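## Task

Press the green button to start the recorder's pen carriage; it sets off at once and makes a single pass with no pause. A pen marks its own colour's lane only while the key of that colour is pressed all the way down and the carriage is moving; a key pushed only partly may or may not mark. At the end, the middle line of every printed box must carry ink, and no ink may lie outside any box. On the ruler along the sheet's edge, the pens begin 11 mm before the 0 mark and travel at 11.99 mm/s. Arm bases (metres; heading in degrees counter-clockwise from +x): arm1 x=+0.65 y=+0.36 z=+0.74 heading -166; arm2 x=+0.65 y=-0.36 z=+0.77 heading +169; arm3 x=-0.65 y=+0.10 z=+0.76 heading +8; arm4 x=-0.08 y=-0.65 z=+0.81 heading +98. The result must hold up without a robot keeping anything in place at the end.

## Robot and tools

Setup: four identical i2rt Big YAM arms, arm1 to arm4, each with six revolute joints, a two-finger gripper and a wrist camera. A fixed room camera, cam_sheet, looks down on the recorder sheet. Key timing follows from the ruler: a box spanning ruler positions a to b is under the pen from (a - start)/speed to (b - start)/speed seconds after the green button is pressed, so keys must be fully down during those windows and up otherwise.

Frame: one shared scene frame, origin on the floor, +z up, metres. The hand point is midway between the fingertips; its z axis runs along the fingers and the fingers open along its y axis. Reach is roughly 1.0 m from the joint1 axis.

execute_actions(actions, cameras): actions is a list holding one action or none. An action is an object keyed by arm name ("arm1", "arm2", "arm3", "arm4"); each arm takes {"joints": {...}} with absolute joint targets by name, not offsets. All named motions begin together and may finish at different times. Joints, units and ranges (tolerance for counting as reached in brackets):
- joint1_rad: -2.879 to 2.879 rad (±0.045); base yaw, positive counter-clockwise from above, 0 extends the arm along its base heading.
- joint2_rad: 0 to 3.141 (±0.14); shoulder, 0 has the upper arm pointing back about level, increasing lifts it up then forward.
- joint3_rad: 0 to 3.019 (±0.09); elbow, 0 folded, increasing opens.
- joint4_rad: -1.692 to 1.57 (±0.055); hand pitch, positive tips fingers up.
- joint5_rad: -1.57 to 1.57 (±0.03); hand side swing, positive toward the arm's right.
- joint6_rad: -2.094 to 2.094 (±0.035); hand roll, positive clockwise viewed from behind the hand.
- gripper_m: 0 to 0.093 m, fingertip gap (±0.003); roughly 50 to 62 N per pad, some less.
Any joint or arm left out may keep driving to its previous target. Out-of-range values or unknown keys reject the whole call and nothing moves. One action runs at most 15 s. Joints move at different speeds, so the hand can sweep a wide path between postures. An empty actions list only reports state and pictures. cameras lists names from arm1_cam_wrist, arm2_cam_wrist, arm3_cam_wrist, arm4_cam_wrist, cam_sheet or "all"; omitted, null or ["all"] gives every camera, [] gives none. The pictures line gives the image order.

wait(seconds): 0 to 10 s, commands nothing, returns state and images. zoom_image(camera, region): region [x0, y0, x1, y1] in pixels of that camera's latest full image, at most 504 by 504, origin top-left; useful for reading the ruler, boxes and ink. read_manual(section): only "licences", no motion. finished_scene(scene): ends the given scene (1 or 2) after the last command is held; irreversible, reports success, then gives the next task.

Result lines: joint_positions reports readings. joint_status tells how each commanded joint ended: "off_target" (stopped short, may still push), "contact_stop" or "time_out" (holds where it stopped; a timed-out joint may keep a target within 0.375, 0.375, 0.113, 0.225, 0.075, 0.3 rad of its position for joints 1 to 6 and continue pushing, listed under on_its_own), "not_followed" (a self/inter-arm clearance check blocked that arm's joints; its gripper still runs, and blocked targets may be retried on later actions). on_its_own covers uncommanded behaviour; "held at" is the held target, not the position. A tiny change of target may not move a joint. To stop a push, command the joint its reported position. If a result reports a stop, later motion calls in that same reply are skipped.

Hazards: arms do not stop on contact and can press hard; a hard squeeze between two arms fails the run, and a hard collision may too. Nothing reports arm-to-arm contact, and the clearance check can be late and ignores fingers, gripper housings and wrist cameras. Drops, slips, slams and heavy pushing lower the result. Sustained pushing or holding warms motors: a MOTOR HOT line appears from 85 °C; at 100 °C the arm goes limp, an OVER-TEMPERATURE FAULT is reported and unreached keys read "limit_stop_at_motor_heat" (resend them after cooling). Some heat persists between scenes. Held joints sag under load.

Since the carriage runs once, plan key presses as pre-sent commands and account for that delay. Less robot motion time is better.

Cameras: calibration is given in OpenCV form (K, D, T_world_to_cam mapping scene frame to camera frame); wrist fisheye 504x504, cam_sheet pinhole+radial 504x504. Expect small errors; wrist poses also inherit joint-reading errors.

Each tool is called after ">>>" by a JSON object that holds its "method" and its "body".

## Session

>>> {"method": "execute_actions", "body": {"actions": []}}

Scene clock: 0.00 s.
arm1.joint_positions: joint1_rad=+0.841 joint2_rad=+0.423 joint3_rad=+1.662 joint4_rad=-1.386 joint5_rad=+0.049 joint6_rad=-0.514 gripper_m=+0.094
arm1.joint_status: not commanded
arm1.hand: x=+0.5999 y=+0.2991 z=+1.4162 quat_wxyz=(-0.167, -0.545, -0.530, +0.628) (m; scene frame)
arm2.joint_positions: joint1_rad=+0.913 joint2_rad=+0.575 joint3_rad=+1.697 joint4_rad=-1.325 joint5_rad=+0.052 joint6_rad=+0.459 gripper_m=+0.095
arm2.joint_status: not commanded
arm2.hand: x=+0.5348 y=-0.4490 z=+1.4556 quat_wxyz=(+0.333, +0.770, +0.082, -0.539) (m; scene frame)
arm3.joint_positions: joint1_rad=+0.213 joint2_rad=+0.602 joint3_rad=+1.333 joint4_rad=-1.416 joint5_rad=+0.166 joint6_rad=+0.208 gripper_m=+0.095
arm3.joint_status: not commanded
arm3.hand: x=-0.4348 y=+0.1508 z=+1.2674 quat_wxyz=(-0.433, +0.031, -0.900, -0.046) (m; scene frame)
arm4.joint_positions: joint1_rad=+0.406 joint2_rad=+0.573 joint3_rad=+1.627 joint4_rad=-1.385 joint5_rad=+0.017 joint6_rad=-0.559 gripper_m=+0.094
arm4.joint_status: not commanded
arm4.hand: x=-0.1536 y=-0.5040 z=+1.4503 quat_wxyz=(-0.414, +0.790, -0.198, -0.406) (m; scene frame)
pictures: arm1_cam_wrist, arm2_cam_wrist, arm3_cam_wrist, arm4_cam_wrist, cam_sheet
camera_calibration (this result's frames):
arm1_cam_wrist: T_world_to_cam=[[-0.785877, 0.375551, 0.491283, -0.333681], [0.000440101, 0.794804, -0.606866, 0.629924], [-0.618383, -0.476706, -0.624783, 1.52391], [0, 0, 0, 1]] pos_world=[0.67985, 0.351104, 1.49832]
arm2_cam_wrist: T_world_to_cam=[[-0.474694, 0.757471, -0.448223, 1.24463], [0.793814, 0.148491, -0.589754, 0.503944], [-0.380164, -0.635758, -0.671779, 1.01722], [0, 0, 0, 1]] pos_world=[0.577488, -0.370894, 1.53842]
arm3_cam_wrist: T_world_to_cam=[[0.093887, -0.993736, -0.0606191, 0.265681], [-0.961735, -0.074785, -0.263578, -0.0676171], [0.257394, 0.0830461, -0.962731, 1.44506], [0, 0, 0, 1]] pos_world=[-0.461923, 0.138954, 1.38949]
arm4_cam_wrist: T_world_to_cam=[[0.649801, 0.577377, 0.494363, -0.328526], [0.75948, -0.466826, -0.45306, 0.541797], [-0.0308051, 0.669857, -0.741851, 1.53467], [0, 0, 0, 1]] pos_world=[-0.150732, -0.585402, 1.54637]
Images, in order (width x height): arm1_cam_wrist 504x504, arm2_cam_wrist 504x504, arm3_cam_wrist 504x504, arm4_cam_wrist 504x504, cam_sheet 504x504.

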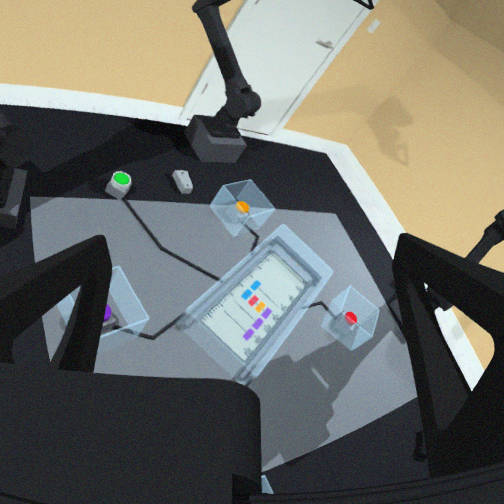

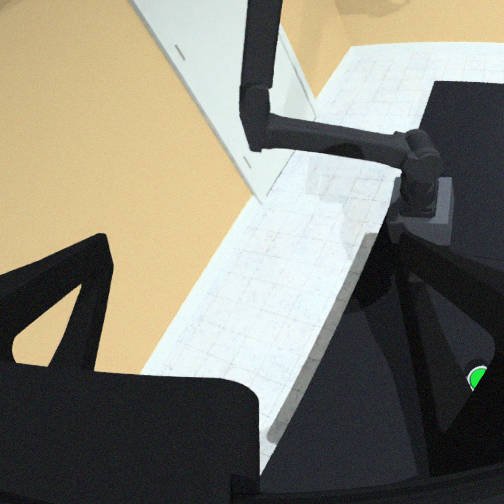

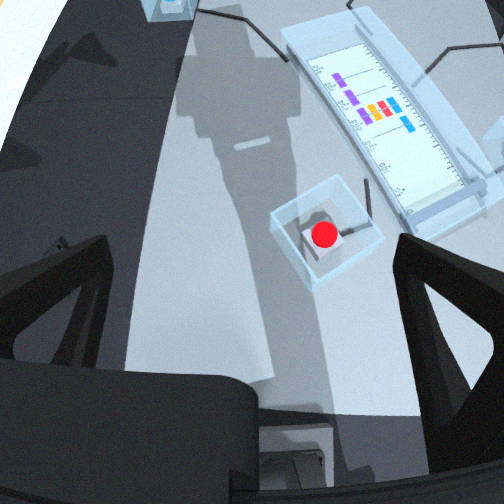

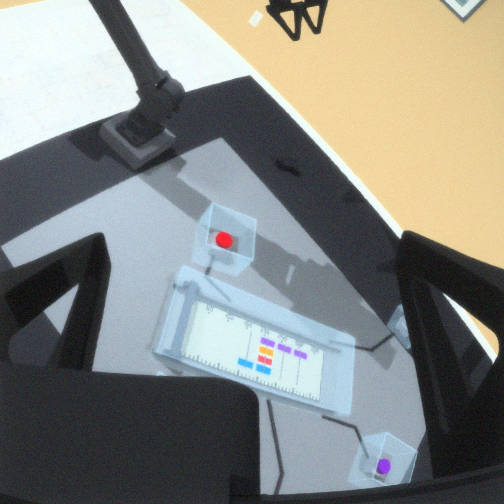

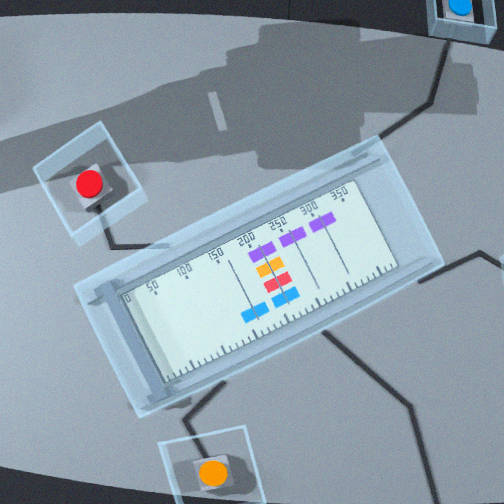

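>>> {"method": "zoom_image", "body": {"camera": "cam_sheet", "region": [100, 170, 420, 400]}}

>>> {"method": "zoom_image", "body": {"camera": "cam_sheet", "region": [210, 180, 400, 340]}}

Region (100, 170, 420, 400) of cam_sheet's 504x504 image, scaled by 1.575, with more detail than that image has; it fills the top 362 rows of this view, and the rest is white.

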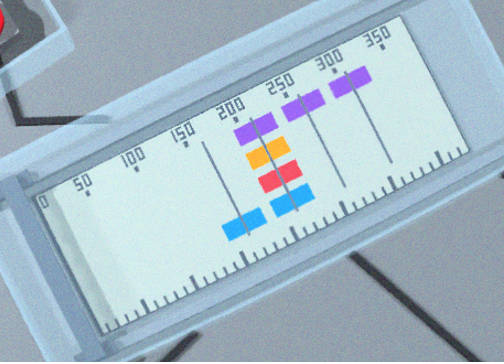

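Region (210, 180, 400, 340) of cam_sheet's 504x504 image, scaled by 2.653, with more detail than that image has; it fills the top 424 rows of this view, and the rest is white.

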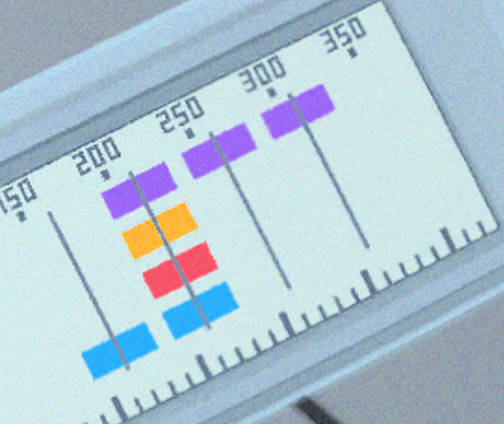

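>>> {"method": "execute_actions", "body": {"actions": [{"arm1":{"joints":{"joint1_rad":-0.433,"joint2_rad":1.337,"joint3_rad":1.102,"joint4_rad":-1.336,"joint5_rad":0,"joint6_rad":0,"gripper_m":0}},"arm2":{"joints":{"joint1_rad":0.418,"joint2_rad":1.307,"joint3_rad":0.993,"joint4_rad":-1.257,"joint5_rad":0,"joint6_rad":0,"gripper_m":0}},"arm3":{"joints":{"joint1_rad":-0.199,"joint2_rad":1.375,"joint3_rad":1.085,"joint4_rad":-1.28,"joint5_rad":0,"joint6_rad":0,"gripper_m":0}},"arm4":{"joints":{"joint1_rad":-0.197,"joint2_rad":1.272,"joint3_rad":0.85,"joint4_rad":-1.149,"joint5_rad":0,"joint6_rad":0,"gripper_m":0}}}]}}

Scene clock: 34.27 s.
arm1.joint_positions: joint1_rad=-0.432 joint2_rad=+1.314 joint3_rad=+1.090 joint4_rad=-1.329 joint5_rad=-0.001 joint6_rad=-0.010 gripper_m=+0.001
arm1.joint_status: all done
arm1.hand: x=+0.2865 y=+0.4308 z=+0.9232 quat_wxyz=(+0.002, -0.996, +0.092, +0.003) (m; scene frame)
arm2.joint_positions: joint1_rad=+0.415 joint2_rad=+1.308 joint3_rad=+0.972 joint4_rad=-1.255 joint5_rad=+0.001 joint6_rad=+0.013 gripper_m=+0.001
arm2.joint_status: all done
arm2.hand: x=+0.3136 y=-0.4331 z=+0.9106 quat_wxyz=(-0.002, +0.995, +0.101, +0.008) (m; scene frame)
arm3.joint_positions: joint1_rad=-0.195 joint2_rad=+1.370 joint3_rad=+1.078 joint4_rad=-1.287 joint5_rad=+0.005 joint6_rad=+0.011 gripper_m=+0.001
arm3.joint_status: all done
arm3.hand: x=-0.2748 y=+0.0790 z=+0.9257 quat_wxyz=(+0.002, -0.032, -0.999, +0.003) (m; scene frame)
arm4.joint_positions: joint1_rad=-0.202 joint2_rad=+1.280 joint3_rad=+0.840 joint4_rad=-1.149 joint5_rad=+0.000 joint6_rad=-0.012 gripper_m=+0.001
arm4.joint_status: all done
arm4.hand: x=-0.0579 y=-0.3305 z=+0.9069 quat_wxyz=(+0.014, +0.688, -0.725, +0.006) (m; scene frame)
pictures: arm1_cam_wrist, arm2_cam_wrist, arm3_cam_wrist, arm4_cam_wrist, cam_sheet
camera_calibration (this result's frames):
arm1_cam_wrist: T_world_to_cam=[[0.173435, 0.984845, -0.000687646, -0.470472], [0.806004, -0.141539, 0.574738, -0.692101], [0.56593, -0.100234, -0.818337, 0.762077], [0, 0, 0, 1]] pos_world=[0.20815, 0.441769, 1.02109]
arm2_cam_wrist: T_world_to_cam=[[-0.173918, 0.984758, 0.00183404, 0.477574], [0.78784, 0.138023, 0.600214, -0.730493], [0.590813, 0.105833, -0.799837, 0.710421], [0, 0, 0, 1]] pos_world=[0.238845, -0.444657, 1.0058]
arm3_cam_wrist: T_world_to_cam=[[-0.0692825, -0.997587, 0.00457915, 0.0536905], [-0.802229, 0.0584421, 0.594149, -0.769808], [-0.592983, 0.0374906, -0.804342, 0.704115], [0, 0, 0, 1]] pos_world=[-0.196314, 0.0721524, 1.02348]
arm4_cam_wrist: T_world_to_cam=[[0.998593, -0.0522875, -0.00882244, 0.0461417], [-0.0356833, -0.78569, 0.617591, -0.81851], [-0.039224, -0.616407, -0.78645, 0.633106], [0, 0, 0, 1]] pos_world=[-0.050451, -0.250432, 1.00382]
Images, in order (width x height): arm1_cam_wrist 504x504, arm2_cam_wrist 504x504, arm3_cam_wrist 504x504, arm4_cam_wrist 504x504, cam_sheet 504x504.

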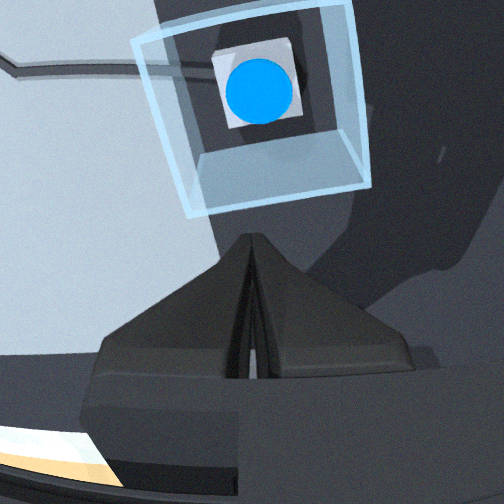

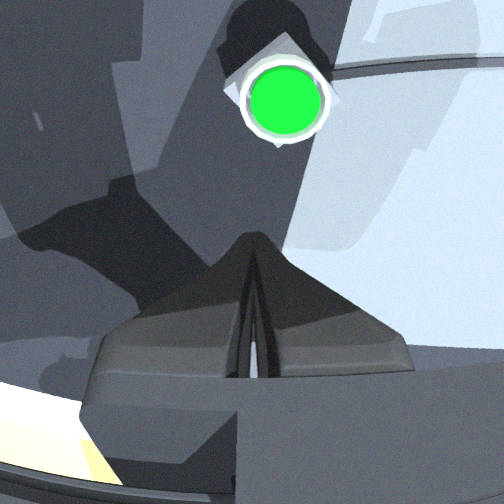

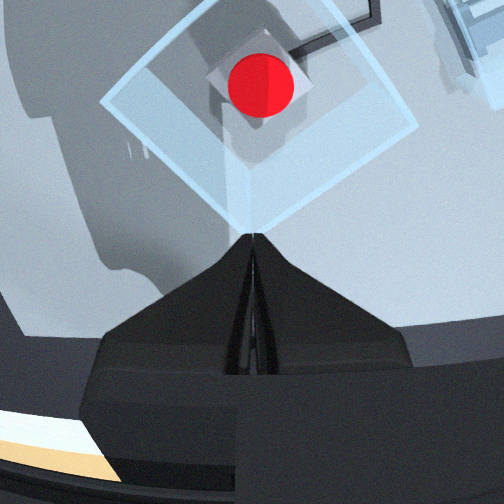

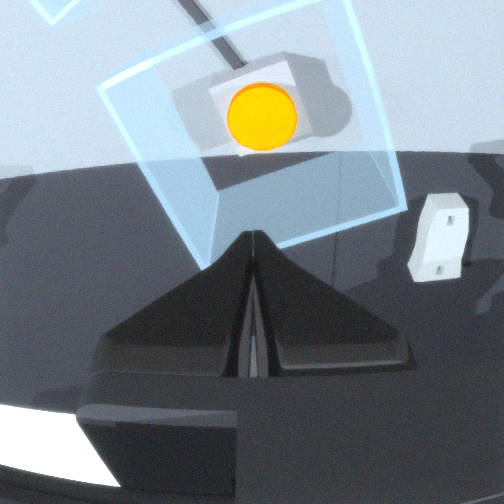

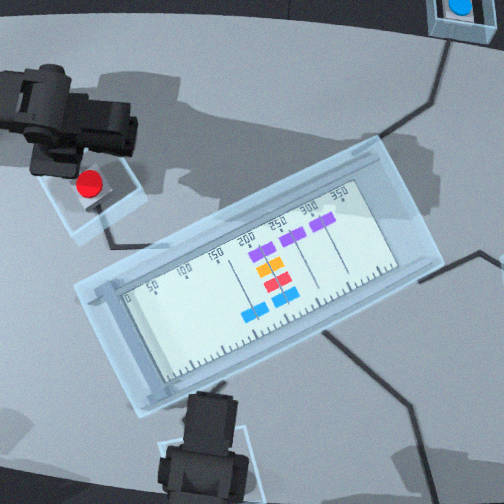

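>>> {"method": "execute_actions", "body": {"actions": [{"arm1":{"joints":{"joint1_rad":-0.434,"joint2_rad":1.49,"joint3_rad":0.985,"joint4_rad":-1.035,"joint6_rad":-0.2}},"arm2":{"joints":{"joint1_rad":-0.817,"joint2_rad":1.383,"joint3_rad":1.075,"joint4_rad":-1.253}},"arm3":{"joints":{"joint1_rad":-0.225,"joint2_rad":1.53,"joint3_rad":0.96,"joint4_rad":-0.98,"joint6_rad":-0.7}},"arm4":{"joints":{"joint1_rad":-0.232,"joint2_rad":1.435,"joint3_rad":0.695,"joint4_rad":-0.80,"joint6_rad":-0.38}}}]}}

Scene clock: 55.30 s.
arm1.joint_positions: joint1_rad=-0.432 joint2_rad=+1.498 joint3_rad=+0.982 joint4_rad=-1.046 joint5_rad=-0.001 joint6_rad=-0.190 gripper_m=+0.001
arm1.joint_status: all done
arm1.hand: x=+0.2601 y=+0.4366 z=+0.8180 quat_wxyz=(+0.002, -1.000, +0.002, -0.002) (m; scene frame)
arm2.joint_positions: joint1_rad=-0.818 joint2_rad=+1.383 joint3_rad=+1.034 joint4_rad=-1.255 joint5_rad=+0.001 joint6_rad=+0.012 gripper_m=+0.001
arm2.joint_status: all done
arm2.hand: x=+0.4572 y=-0.0461 z=+0.9065 quat_wxyz=(+0.008, +0.871, -0.492, +0.014) (m; scene frame)
arm3.joint_positions: joint1_rad=-0.215 joint2_rad=+1.536 joint3_rad=+0.950 joint4_rad=-0.990 joint5_rad=+0.004 joint6_rad=-0.689 gripper_m=+0.001
arm3.joint_status: all done
arm3.hand: x=-0.2580 y=+0.0700 z=+0.8205 quat_wxyz=(+0.002, +0.303, -0.953, +0.003) (m; scene frame)
arm4.joint_positions: joint1_rad=-0.225 joint2_rad=+1.448 joint3_rad=+0.675 joint4_rad=-0.810 joint5_rad=+0.000 joint6_rad=-0.369 gripper_m=+0.001
arm4.joint_status: all done
arm4.hand: x=-0.0522 y=-0.3379 z=+0.8047 quat_wxyz=(+0.012, +0.799, -0.601, +0.001) (m; scene frame)
pictures: arm1_cam_wrist, arm2_cam_wrist, arm3_cam_wrist, arm4_cam_wrist, cam_sheet
camera_calibration (this result's frames):
arm1_cam_wrist: T_world_to_cam=[[-0.0049181, 0.999987, -0.00147608, -0.431199], [0.812454, 0.00485636, 0.583005, -0.681836], [0.583004, 0.00166803, -0.812467, 0.637769], [0, 0, 0, 1]] pos_world=[0.180017, 0.43344, 0.915044]
arm2_cam_wrist: T_world_to_cam=[[0.870484, 0.492197, -0.00077961, -0.376398], [0.389426, -0.687755, 0.61265, -0.761785], [0.301008, -0.533605, -0.790354, 0.675821], [0, 0, 0, 1]] pos_world=[0.420879, 0.021962, 1.00055]
arm3_cam_wrist: T_world_to_cam=[[0.573229, -0.819394, 0.00164873, 0.202082], [-0.658957, -0.459793, 0.595287, -0.621056], [-0.487016, -0.342322, -0.803512, 0.683001], [0, 0, 0, 1]] pos_world=[-0.192456, 0.113834, 0.918173]
arm4_cam_wrist: T_world_to_cam=[[0.960546, 0.277692, -0.0154478, 0.153965], [0.229324, -0.759368, 0.60891, -0.731295], [0.157359, -0.588428, -0.793089, 0.573479], [0, 0, 0, 1]] pos_world=[-0.0704286, -0.260625, 0.902491]
Images, in order (width x height): arm1_cam_wrist 504x504, arm2_cam_wrist 504x504, arm3_cam_wrist 504x504, arm4_cam_wrist 504x504, cam_sheet 504x504.

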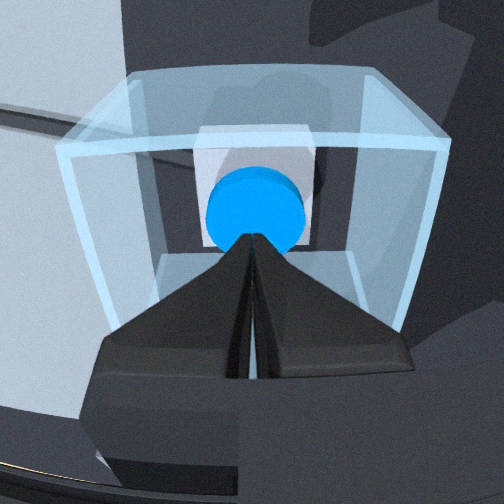

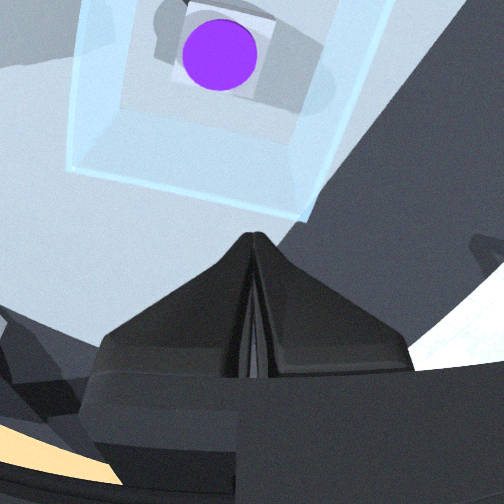

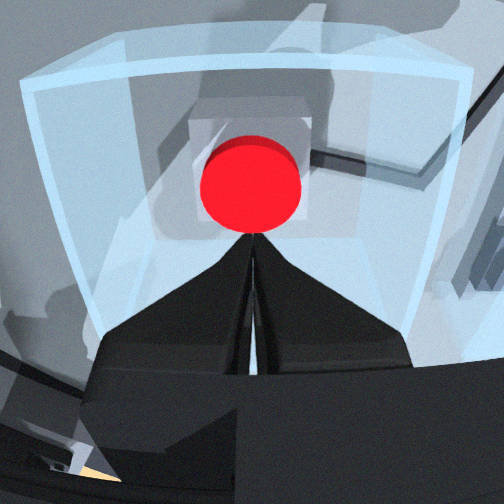

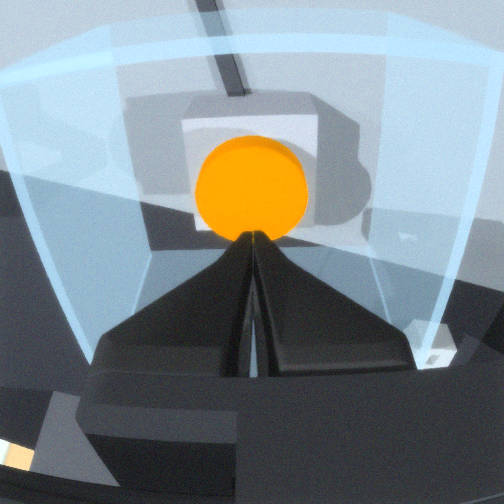

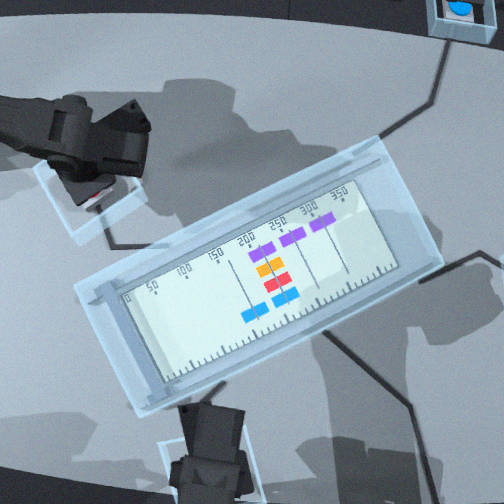

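>>> {"method": "execute_actions", "body": {"actions": [{"arm1":{"joints":{"joint4_rad":-1.085}},"arm2":{"joints":{"joint1_rad":-0.775,"joint2_rad":1.565,"joint3_rad":0.99,"joint4_rad":-0.955,"joint6_rad":0.24}}}], "cameras": ["arm2_cam_wrist"]}}

>>> {"method": "execute_actions", "body": {"actions": [{"arm1":{"joints":{"joint2_rad":1.67}},"arm3":{"joints":{"joint2_rad":1.70}},"arm4":{"joints":{"joint2_rad":1.62}}}]}}

Scene clock: 65.87 s.
arm1.joint_positions: joint1_rad=-0.432 joint2_rad=+1.498 joint3_rad=+0.982 joint4_rad=-1.075 joint5_rad=-0.001 joint6_rad=-0.190 gripper_m=+0.001
arm1.joint_status: all done
arm1.hand: x=+0.2672 y=+0.4352 z=+0.8181 quat_wxyz=(-0.001, -1.000, +0.002, -0.016) (m; scene frame)
arm2.joint_positions: joint1_rad=-0.778 joint2_rad=+1.573 joint3_rad=+0.980 joint4_rad=-0.964 joint5_rad=+0.001 joint6_rad=+0.226 gripper_m=+0.001
arm2.joint_status: all done
arm2.hand: x=+0.4208 y=-0.0190 z=+0.8177 quat_wxyz=(-0.002, +0.824, -0.566, -0.008) (m; scene frame)
arm3.joint_positions: joint1_rad=-0.215 joint2_rad=+1.536 joint3_rad=+0.950 joint4_rad=-0.990 joint5_rad=+0.004 joint6_rad=-0.689 gripper_m=+0.001
arm3.joint_status: not commanded
arm3.hand: x=-0.2580 y=+0.0700 z=+0.8205 quat_wxyz=(+0.002, +0.303, -0.953, +0.003) (m; scene frame)
arm4.joint_positions: joint1_rad=-0.225 joint2_rad=+1.448 joint3_rad=+0.675 joint4_rad=-0.810 joint5_rad=+0.000 joint6_rad=-0.369 gripper_m=+0.001
arm4.joint_status: not commanded
arm4.hand: x=-0.0522 y=-0.3379 z=+0.8047 quat_wxyz=(+0.012, +0.799, -0.601, +0.001) (m; scene frame)
pictures: arm2_cam_wrist
camera_calibration (this result's frames):
arm2_cam_wrist: T_world_to_cam=[[0.942782, 0.333355, -0.00598561, -0.387299], [0.27609, -0.770511, 0.574533, -0.597272], [0.186911, -0.543312, -0.81846, 0.701817], [0, 0, 0, 1]] pos_world=[0.398861, 0.0502087, 0.915243]
Images, in order (width x height): arm2_cam_wrist 504x504.

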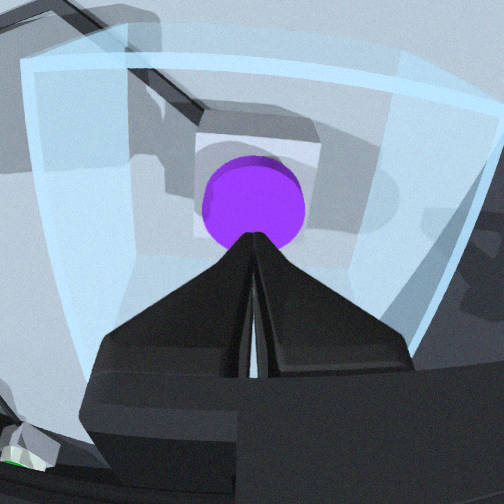

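Scene clock: 66.73 s.
arm1.joint_positions: joint1_rad=-0.432 joint2_rad=+1.621 joint3_rad=+0.997 joint4_rad=-1.085 joint5_rad=-0.002 joint6_rad=-0.190 gripper_m=+0.001
arm1.joint_status: all done
arm1.hand: x=+0.2720 y=+0.4344 z=+0.7779 quat_wxyz=(-0.013, -0.997, +0.002, -0.074) (m; scene frame)
arm2.joint_positions: joint1_rad=-0.778 joint2_rad=+1.573 joint3_rad=+0.980 joint4_rad=-0.964 joint5_rad=+0.001 joint6_rad=+0.227 gripper_m=+0.001
arm2.joint_status: not commanded
arm2.hand: x=+0.4208 y=-0.0190 z=+0.8177 quat_wxyz=(-0.002, +0.824, -0.566, -0.008) (m; scene frame)
arm3.joint_positions: joint1_rad=-0.215 joint2_rad=+1.665 joint3_rad=+0.965 joint4_rad=-0.990 joint5_rad=+0.004 joint6_rad=-0.690 gripper_m=+0.001
arm3.joint_status: all done
arm3.hand: x=-0.2634 y=+0.0703 z=+0.7771 quat_wxyz=(+0.055, +0.303, -0.951, -0.019) (m; scene frame)
arm4.joint_positions: joint1_rad=-0.225 joint2_rad=+1.570 joint3_rad=+0.698 joint4_rad=-0.818 joint5_rad=+0.000 joint6_rad=-0.369 gripper_m=+0.001
arm4.joint_status: all done
arm4.hand: x=-0.0532 y=-0.3455 z=+0.7756 quat_wxyz=(+0.057, +0.798, -0.599, +0.029) (m; scene frame)
pictures: arm1_cam_wrist, arm2_cam_wrist, arm3_cam_wrist, arm4_cam_wrist, cam_sheet
camera_calibration (this result's frames):
arm1_cam_wrist: T_world_to_cam=[[-0.00219583, 0.999523, -0.030797, -0.406719], [0.720393, 0.0229409, 0.693186, -0.736716], [0.693562, -0.0206639, -0.7201, 0.50606], [0, 0, 0, 1]] pos_world=[0.178848, 0.433883, 0.862569]
arm2_cam_wrist: T_world_to_cam=[[0.94291, 0.332995, -0.00599143, -0.387354], [0.275798, -0.770614, 0.574534, -0.597153], [0.1867, -0.543386, -0.818458, 0.701903], [0, 0, 0, 1]] pos_world=[0.398888, 0.0502175, 0.915243]
arm3_cam_wrist: T_world_to_cam=[[0.569753, -0.818794, -0.0704059, 0.260537], [-0.587391, -0.465649, 0.661923, -0.631124], [-0.574764, -0.335777, -0.746258, 0.577685], [0, 0, 0, 1]] pos_world=[-0.187126, 0.113418, 0.8672]
arm4_cam_wrist: T_world_to_cam=[[0.9598, 0.275394, -0.0542476, 0.18589], [0.23669, -0.690214, 0.6838, -0.752895], [0.150872, -0.669151, -0.72765, 0.46705], [0, 0, 0, 1]] pos_world=[-0.070679, -0.258324, 0.864763]
Images, in order (width x height): arm1_cam_wrist 504x504, arm2_cam_wrist 504x504, arm3_cam_wrist 504x504, arm4_cam_wrist 504x504, cam_sheet 504x504.

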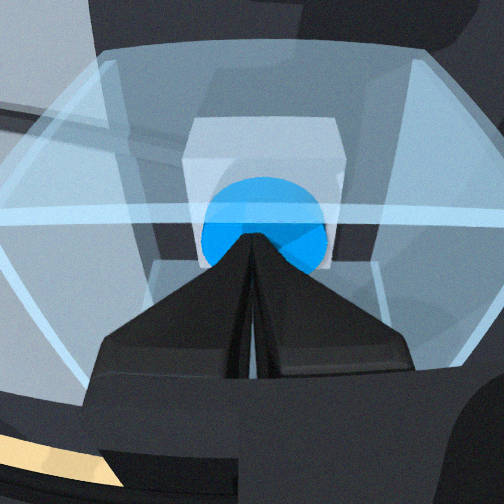

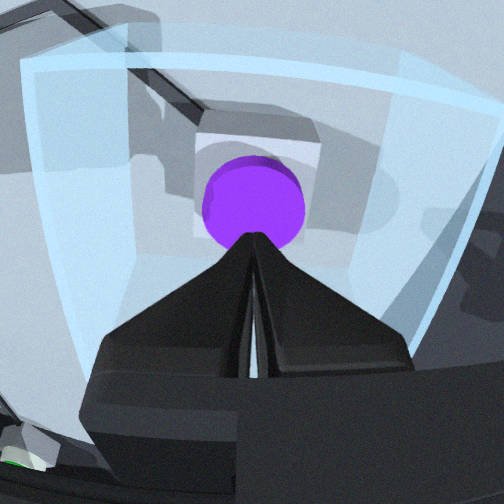

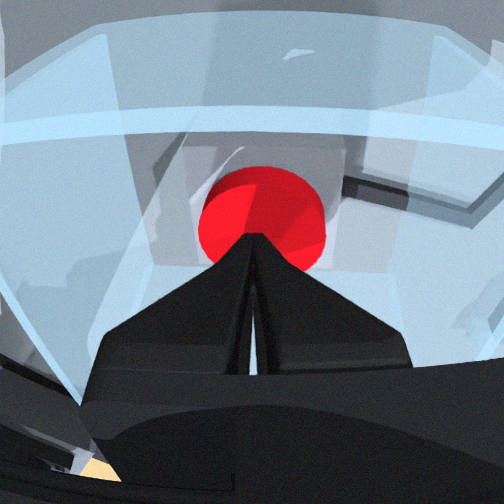

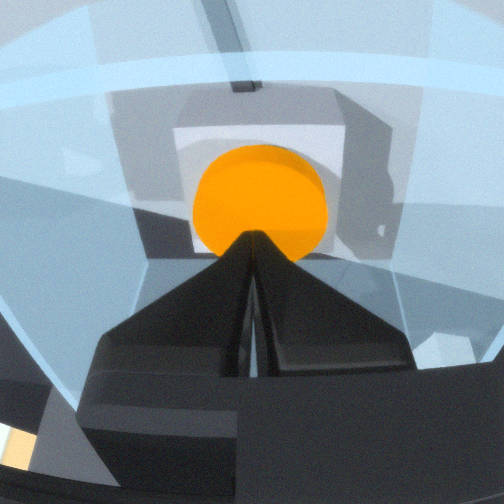

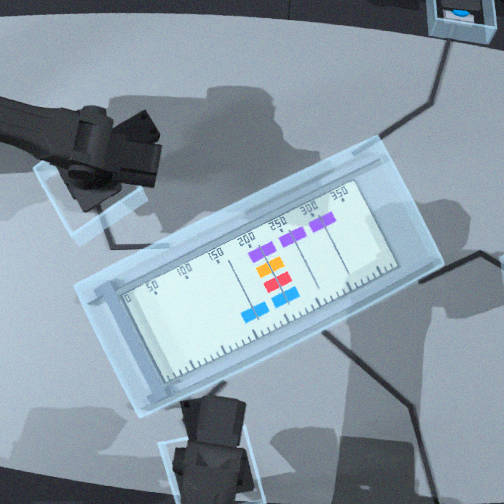

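>>> {"method": "execute_actions", "body": {"actions": [{"arm1":{"joints":{"joint2_rad":1.30}},"arm2":{"joints":{"joint2_rad":1.40}},"arm3":{"joints":{"joint2_rad":1.34}},"arm4":{"joints":{"joint2_rad":1.22}}}], "cameras": []}}

>>> {"method": "execute_actions", "body": {"actions": [{"arm1":{"joints":{"joint1_rad":-0.465,"joint2_rad":1.13,"joint3_rad":0.775,"joint4_rad":-0.69,"joint5_rad":-0.06}},"arm2":{"joints":{"joint1_rad":-0.745,"joint2_rad":1.22,"joint3_rad":0.77,"joint4_rad":-0.60,"joint5_rad":0.075}},"arm3":{"joints":{"joint1_rad":-0.30,"joint2_rad":1.21,"joint3_rad":0.79,"joint4_rad":-0.70,"joint5_rad":-0.2}},"arm4":{"joints":{"joint1_rad":-0.288,"joint2_rad":1.09,"joint3_rad":0.50,"joint4_rad":-0.46,"joint5_rad":-0.116}}}], "cameras": []}}

>>> {"method": "execute_actions", "body": {"actions": [{"arm1":{"joints":{"joint2_rad":1.325}},"arm2":{"joints":{"joint2_rad":1.415}},"arm3":{"joints":{"joint2_rad":1.40}},"arm4":{"joints":{"joint2_rad":1.295}}}]}}

Scene clock: 79.03 s.
arm1.joint_positions: joint1_rad=-0.432 joint2_rad=+1.280 joint3_rad=+0.987 joint4_rad=-1.085 joint5_rad=-0.002 joint6_rad=-0.190 gripper_m=+0.001
arm1.joint_status: all done
arm1.hand: x=+0.2644 y=+0.4352 z=+0.9004 quat_wxyz=(+0.019, -0.996, +0.002, +0.089) (m; scene frame)
arm2.joint_positions: joint1_rad=-0.778 joint2_rad=+1.390 joint3_rad=+0.980 joint4_rad=-0.964 joint5_rad=+0.001 joint6_rad=+0.227 gripper_m=+0.001
arm2.joint_status: all done
arm2.hand: x=+0.4165 y=-0.0122 z=+0.8897 quat_wxyz=(-0.036, +0.820, -0.564, -0.093) (m; scene frame)
arm3.joint_positions: joint1_rad=-0.215 joint2_rad=+1.328 joint3_rad=+0.956 joint4_rad=-0.988 joint5_rad=+0.004 joint6_rad=-0.690 gripper_m=+0.001
arm3.joint_status: all done
arm3.hand: x=-0.2477 y=+0.0694 z=+0.9015 quat_wxyz=(-0.098, +0.301, -0.947, +0.043) (m; scene frame)
arm4.joint_positions: joint1_rad=-0.225 joint2_rad=+1.214 joint3_rad=+0.685 joint4_rad=-0.808 joint5_rad=+0.000 joint6_rad=-0.369 gripper_m=+0.001
arm4.joint_status: all done
arm4.hand: x=-0.0491 y=-0.3108 z=+0.8795 quat_wxyz=(-0.092, +0.794, -0.598, -0.064) (m; scene frame)
pictures: none
No camera images: the call's "cameras" was empty. Leave "cameras" out to get every camera's image.

Scene clock: 80.13 s.
arm1.joint_positions: joint1_rad=-0.458 joint2_rad=+1.134 joint3_rad=+0.784 joint4_rad=-0.706 joint5_rad=-0.056 joint6_rad=-0.190 gripper_m=+0.001
arm1.joint_status: all done
arm1.hand: x=+0.2528 y=+0.4389 z=+0.8967 quat_wxyz=(+0.027, -0.968, +0.007, +0.249) (m; scene frame)
arm2.joint_positions: joint1_rad=-0.751 joint2_rad=+1.213 joint3_rad=+0.770 joint4_rad=-0.612 joint5_rad=+0.071 joint6_rad=+0.227 gripper_m=+0.001
arm2.joint_status: all done
arm2.hand: x=+0.4168 y=-0.0120 z=+0.8992 quat_wxyz=(-0.121, +0.799, -0.544, -0.227) (m; scene frame)
arm3.joint_positions: joint1_rad=-0.298 joint2_rad=+1.207 joint3_rad=+0.792 joint4_rad=-0.714 joint5_rad=-0.195 joint6_rad=-0.690 gripper_m=+0.001
arm3.joint_status: all done
arm3.hand: x=-0.2467 y=+0.0700 z=+0.9016 quat_wxyz=(-0.239, +0.277, -0.931, +0.004) (m; scene frame)
arm4.joint_positions: joint1_rad=-0.284 joint2_rad=+1.091 joint3_rad=+0.490 joint4_rad=-0.475 joint5_rad=-0.113 joint6_rad=-0.369 gripper_m=+0.001
arm4.joint_status: all done
arm4.hand: x=-0.0486 y=-0.3118 z=+0.8688 quat_wxyz=(-0.177, +0.765, -0.595, -0.172) (m; scene frame)
pictures: none
No camera images: the call's "cameras" was empty. Leave "cameras" out to get every camera's image.

Scene clock: 81.13 s.
arm1.joint_positions: joint1_rad=-0.458 joint2_rad=+1.325 joint3_rad=+0.779 joint4_rad=-0.701 joint5_rad=-0.056 joint6_rad=-0.190 gripper_m=+0.001
arm1.joint_status: all done
arm1.hand: x=+0.2568 y=+0.4384 z=+0.8221 quat_wxyz=(+0.007, -0.988, +0.010, +0.157) (m; scene frame)
arm2.joint_positions: joint1_rad=-0.751 joint2_rad=+1.424 joint3_rad=+0.763 joint4_rad=-0.609 joint5_rad=+0.071 joint6_rad=+0.227 gripper_m=+0.001
arm2.joint_status: all done
arm2.hand: x=+0.4229 y=-0.0210 z=+0.8137 quat_wxyz=(-0.085, +0.819, -0.553, -0.129) (m; scene frame)
arm3.joint_positions: joint1_rad=-0.298 joint2_rad=+1.409 joint3_rad=+0.787 joint4_rad=-0.711 joint5_rad=-0.196 joint6_rad=-0.690 gripper_m=+0.001
arm3.joint_status: all done
arm3.hand: x=-0.2544 y=+0.0712 z=+0.8233 quat_wxyz=(-0.149, +0.272, -0.950, -0.038) (m; scene frame)
arm4.joint_positions: joint1_rad=-0.284 joint2_rad=+1.305 joint3_rad=+0.490 joint4_rad=-0.471 joint5_rad=-0.114 joint6_rad=-0.369 gripper_m=+0.001
arm4.joint_status: all done
arm4.hand: x=-0.0523 y=-0.3322 z=+0.8033 quat_wxyz=(-0.087, +0.777, -0.612, -0.121) (m; scene frame)
pictures: arm1_cam_wrist, arm2_cam_wrist, arm3_cam_wrist, arm4_cam_wrist, cam_sheet
camera_calibration (this result's frames):
arm1_cam_wrist: T_world_to_cam=[[0.01218, 0.99988, 0.00960861, -0.446479], [0.954133, -0.0144964, 0.299032, -0.476004], [0.299136, 0.00552566, -0.954195, 0.830818], [0, 0, 0, 1]] pos_world=[0.211081, 0.434934, 0.939393]
arm2_cam_wrist: T_world_to_cam=[[0.936675, 0.349951, -0.0132221, -0.379844], [0.336306, -0.888339, 0.312652, -0.411974], [0.0976674, -0.2973, -0.949776, 0.846804], [0, 0, 0, 1]] pos_world=[0.411635, 0.0187089, 0.928056]
arm3_cam_wrist: T_world_to_cam=[[0.525107, -0.85102, 0.00515102, 0.188121], [-0.807869, -0.49656, 0.317453, -0.426312], [-0.267601, -0.170858, -0.94826, 0.850249], [0, 0, 0, 1]] pos_world=[-0.215661, 0.0936769, 0.940622]
arm4_cam_wrist: T_world_to_cam=[[0.971577, 0.236462, -0.0111327, 0.135929], [0.226654, -0.915648, 0.33199, -0.555654], [0.0683093, -0.325077, -0.943217, 0.779157], [0, 0, 0, 1]] pos_world=[-0.0593483, -0.287639, 0.920899]
Images, in order (width x height): arm1_cam_wrist 504x504, arm2_cam_wrist 504x504, arm3_cam_wrist 504x504, arm4_cam_wrist 504x504, cam_sheet 504x504.

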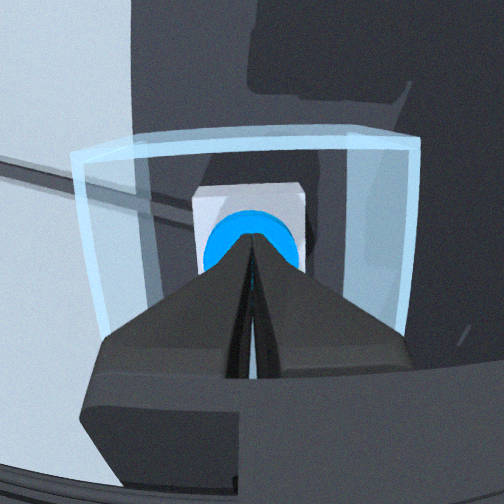

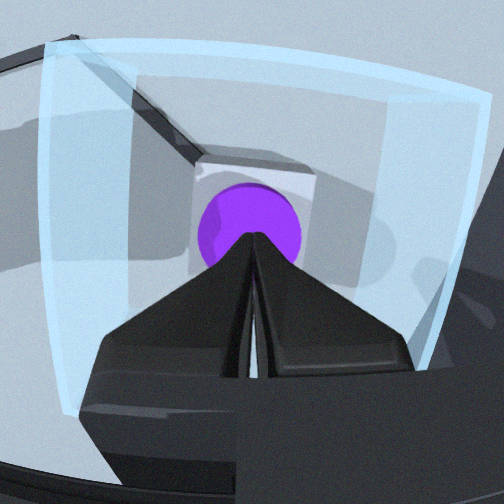

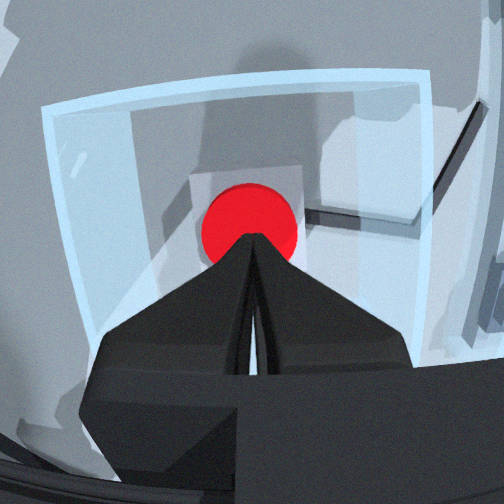

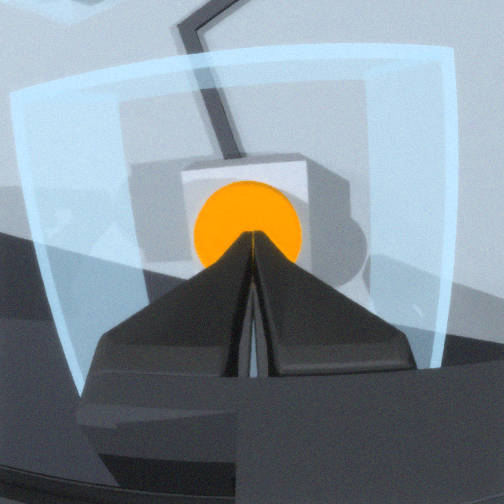

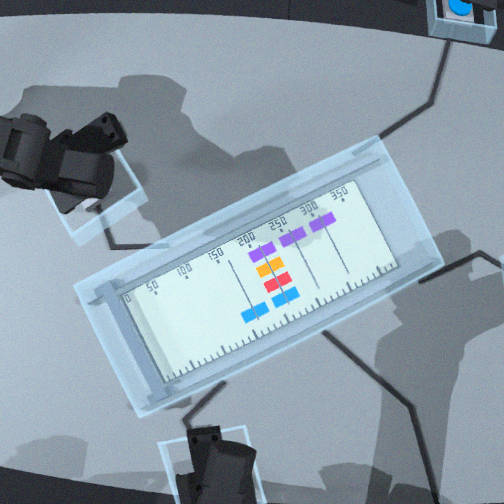

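>>> {"method": "execute_actions", "body": {"actions": [{"arm1":{"joints":{"joint4_rad":-0.75}}}], "cameras": []}}

>>> {"method": "execute_actions", "body": {"actions": [{"arm1":{"joints":{"joint2_rad":1.51}},"arm2":{"joints":{"joint2_rad":1.59}},"arm3":{"joints":{"joint2_rad":1.59}},"arm4":{"joints":{"joint2_rad":1.48}}}]}}

Scene clock: 84.50 s.
arm1.joint_positions: joint1_rad=-0.458 joint2_rad=+1.325 joint3_rad=+0.779 joint4_rad=-0.740 joint5_rad=-0.056 joint6_rad=-0.190 gripper_m=+0.001
arm1.joint_status: all done
arm1.hand: x=+0.2655 y=+0.4364 z=+0.8194 quat_wxyz=(+0.003, -0.990, +0.011, +0.138) (m; scene frame)
arm2.joint_positions: joint1_rad=-0.751 joint2_rad=+1.424 joint3_rad=+0.763 joint4_rad=-0.609 joint5_rad=+0.071 joint6_rad=+0.227 gripper_m=+0.001
arm2.joint_status: not commanded
arm2.hand: x=+0.4229 y=-0.0210 z=+0.8137 quat_wxyz=(-0.085, +0.819, -0.553, -0.129) (m; scene frame)
arm3.joint_positions: joint1_rad=-0.298 joint2_rad=+1.409 joint3_rad=+0.787 joint4_rad=-0.711 joint5_rad=-0.196 joint6_rad=-0.690 gripper_m=+0.001
arm3.joint_status: not commanded
arm3.hand: x=-0.2544 y=+0.0712 z=+0.8233 quat_wxyz=(-0.149, +0.272, -0.950, -0.038) (m; scene frame)
arm4.joint_positions: joint1_rad=-0.284 joint2_rad=+1.305 joint3_rad=+0.490 joint4_rad=-0.471 joint5_rad=-0.114 joint6_rad=-0.369 gripper_m=+0.001
arm4.joint_status: not commanded
arm4.hand: x=-0.0523 y=-0.3322 z=+0.8033 quat_wxyz=(-0.087, +0.777, -0.612, -0.121) (m; scene frame)
pictures: none
No camera images: the call's "cameras" was empty. Leave "cameras" out to get every camera's image.

Scene clock: 85.43 s.
arm1.joint_positions: joint1_rad=-0.459 joint2_rad=+1.452 joint3_rad=+0.794 joint4_rad=-0.744 joint5_rad=-0.057 joint6_rad=-0.190 gripper_m=+0.001
arm1.joint_status: all done
arm1.hand: x=+0.2693 y=+0.4357 z=+0.7781 quat_wxyz=(-0.009, -0.997, +0.013, +0.082) (m; scene frame)
arm2.joint_positions: joint1_rad=-0.750 joint2_rad=+1.529 joint3_rad=+0.783 joint4_rad=-0.602 joint5_rad=+0.073 joint6_rad=+0.227 gripper_m=+0.001
arm2.joint_status: all done
arm2.hand: x=+0.4225 y=-0.0203 z=+0.7807 quat_wxyz=(-0.072, +0.824, -0.554, -0.092) (m; scene frame)
arm3.joint_positions: joint1_rad=-0.300 joint2_rad=+1.543 joint3_rad=+0.801 joint4_rad=-0.704 joint5_rad=-0.200 joint6_rad=-0.691 gripper_m=+0.001
arm3.joint_status: all done
arm3.hand: x=-0.2588 y=+0.0719 z=+0.7786 quat_wxyz=(-0.099, +0.268, -0.956, -0.064) (m; scene frame)
arm4.joint_positions: joint1_rad=-0.285 joint2_rad=+1.421 joint3_rad=+0.507 joint4_rad=-0.471 joint5_rad=-0.117 joint6_rad=-0.370 gripper_m=+0.001
arm4.joint_status: all done
arm4.hand: x=-0.0542 y=-0.3401 z=+0.7746 quat_wxyz=(-0.043, +0.780, -0.617, -0.099) (m; scene frame)
pictures: arm1_cam_wrist, arm2_cam_wrist, arm3_cam_wrist, arm4_cam_wrist, cam_sheet
camera_calibration (this result's frames):
arm1_cam_wrist: T_world_to_cam=[[0.0137401, 0.999623, -0.0237751, -0.417846], [0.898352, -0.00190043, 0.439271, -0.574474], [0.43906, -0.027394, -0.89804, 0.718061], [0, 0, 0, 1]] pos_world=[0.20655, 0.436268, 0.887263]
arm2_cam_wrist: T_world_to_cam=[[0.93679, 0.34976, 0.00960312, -0.397999], [0.31969, -0.866762, 0.382782, -0.448226], [0.142205, -0.355516, -0.923789, 0.775465], [0, 0, 0, 1]] pos_world=[0.40586, 0.0263894, 0.891761]
arm3_cam_wrist: T_world_to_cam=[[0.520969, -0.850488, -0.0725348, 0.25063], [-0.768264, -0.504235, 0.394356, -0.464381], [-0.371969, -0.149721, -0.916091, 0.75323], [0, 0, 0, 1]] pos_world=[-0.20716, 0.091775, 0.891338]
arm4_cam_wrist: T_world_to_cam=[[0.970669, 0.234788, -0.0517305, 0.170151], [0.234714, -0.878841, 0.415389, -0.604645], [0.0520653, -0.415347, -0.908172, 0.690901], [0, 0, 0, 1]] pos_world=[-0.0592144, -0.284372, 0.887421]
Images, in order (width x height): arm1_cam_wrist 504x504, arm2_cam_wrist 504x504, arm3_cam_wrist 504x504, arm4_cam_wrist 504x504, cam_sheet 504x504.

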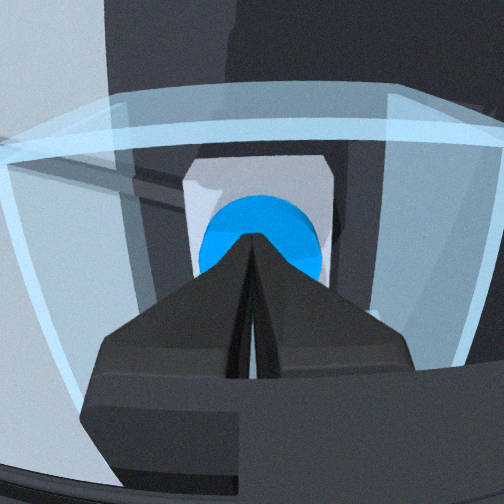

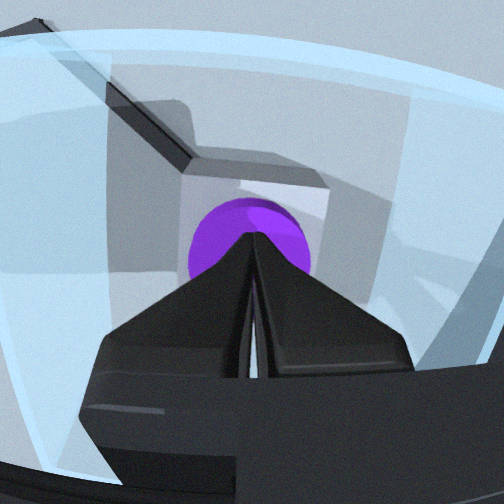

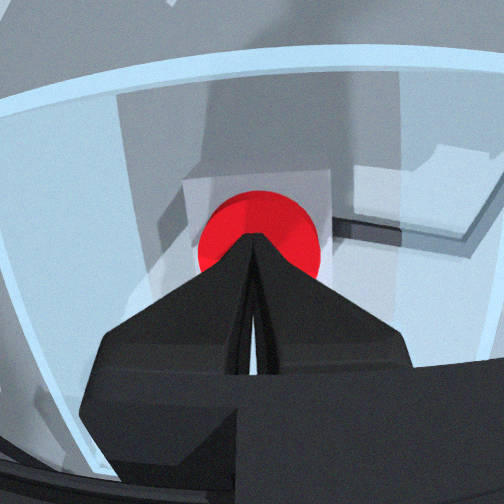

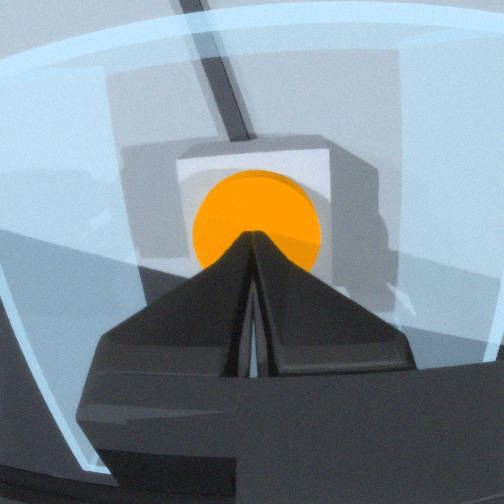

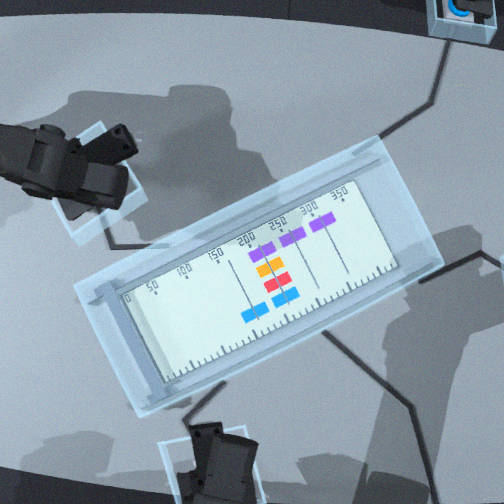

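>>> {"method": "zoom_image", "body": {"camera": "arm1_cam_wrist", "region": [150, 120, 370, 320]}}

>>> {"method": "zoom_image", "body": {"camera": "arm4_cam_wrist", "region": [150, 120, 370, 320]}}

Region (150, 120, 370, 320) of arm1_cam_wrist's 504x504 image, scaled by 2.291, with more detail than that image has; it fills the top 458 rows of this view, and the rest is white.

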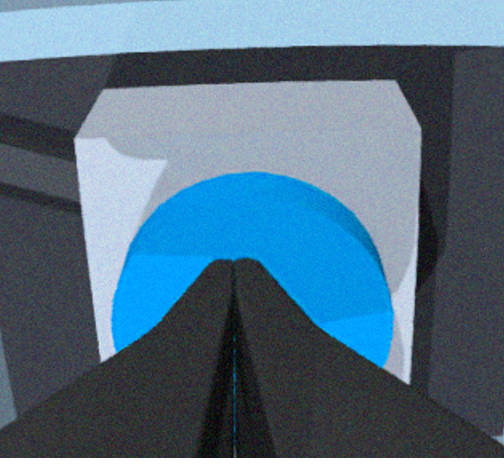

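Region (150, 120, 370, 320) of arm4_cam_wrist's 504x504 image, scaled by 2.291, with more detail than that image has; it fills the top 458 rows of this view, and the rest is white.

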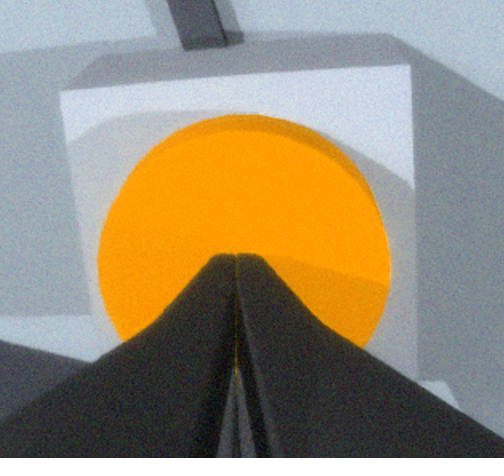

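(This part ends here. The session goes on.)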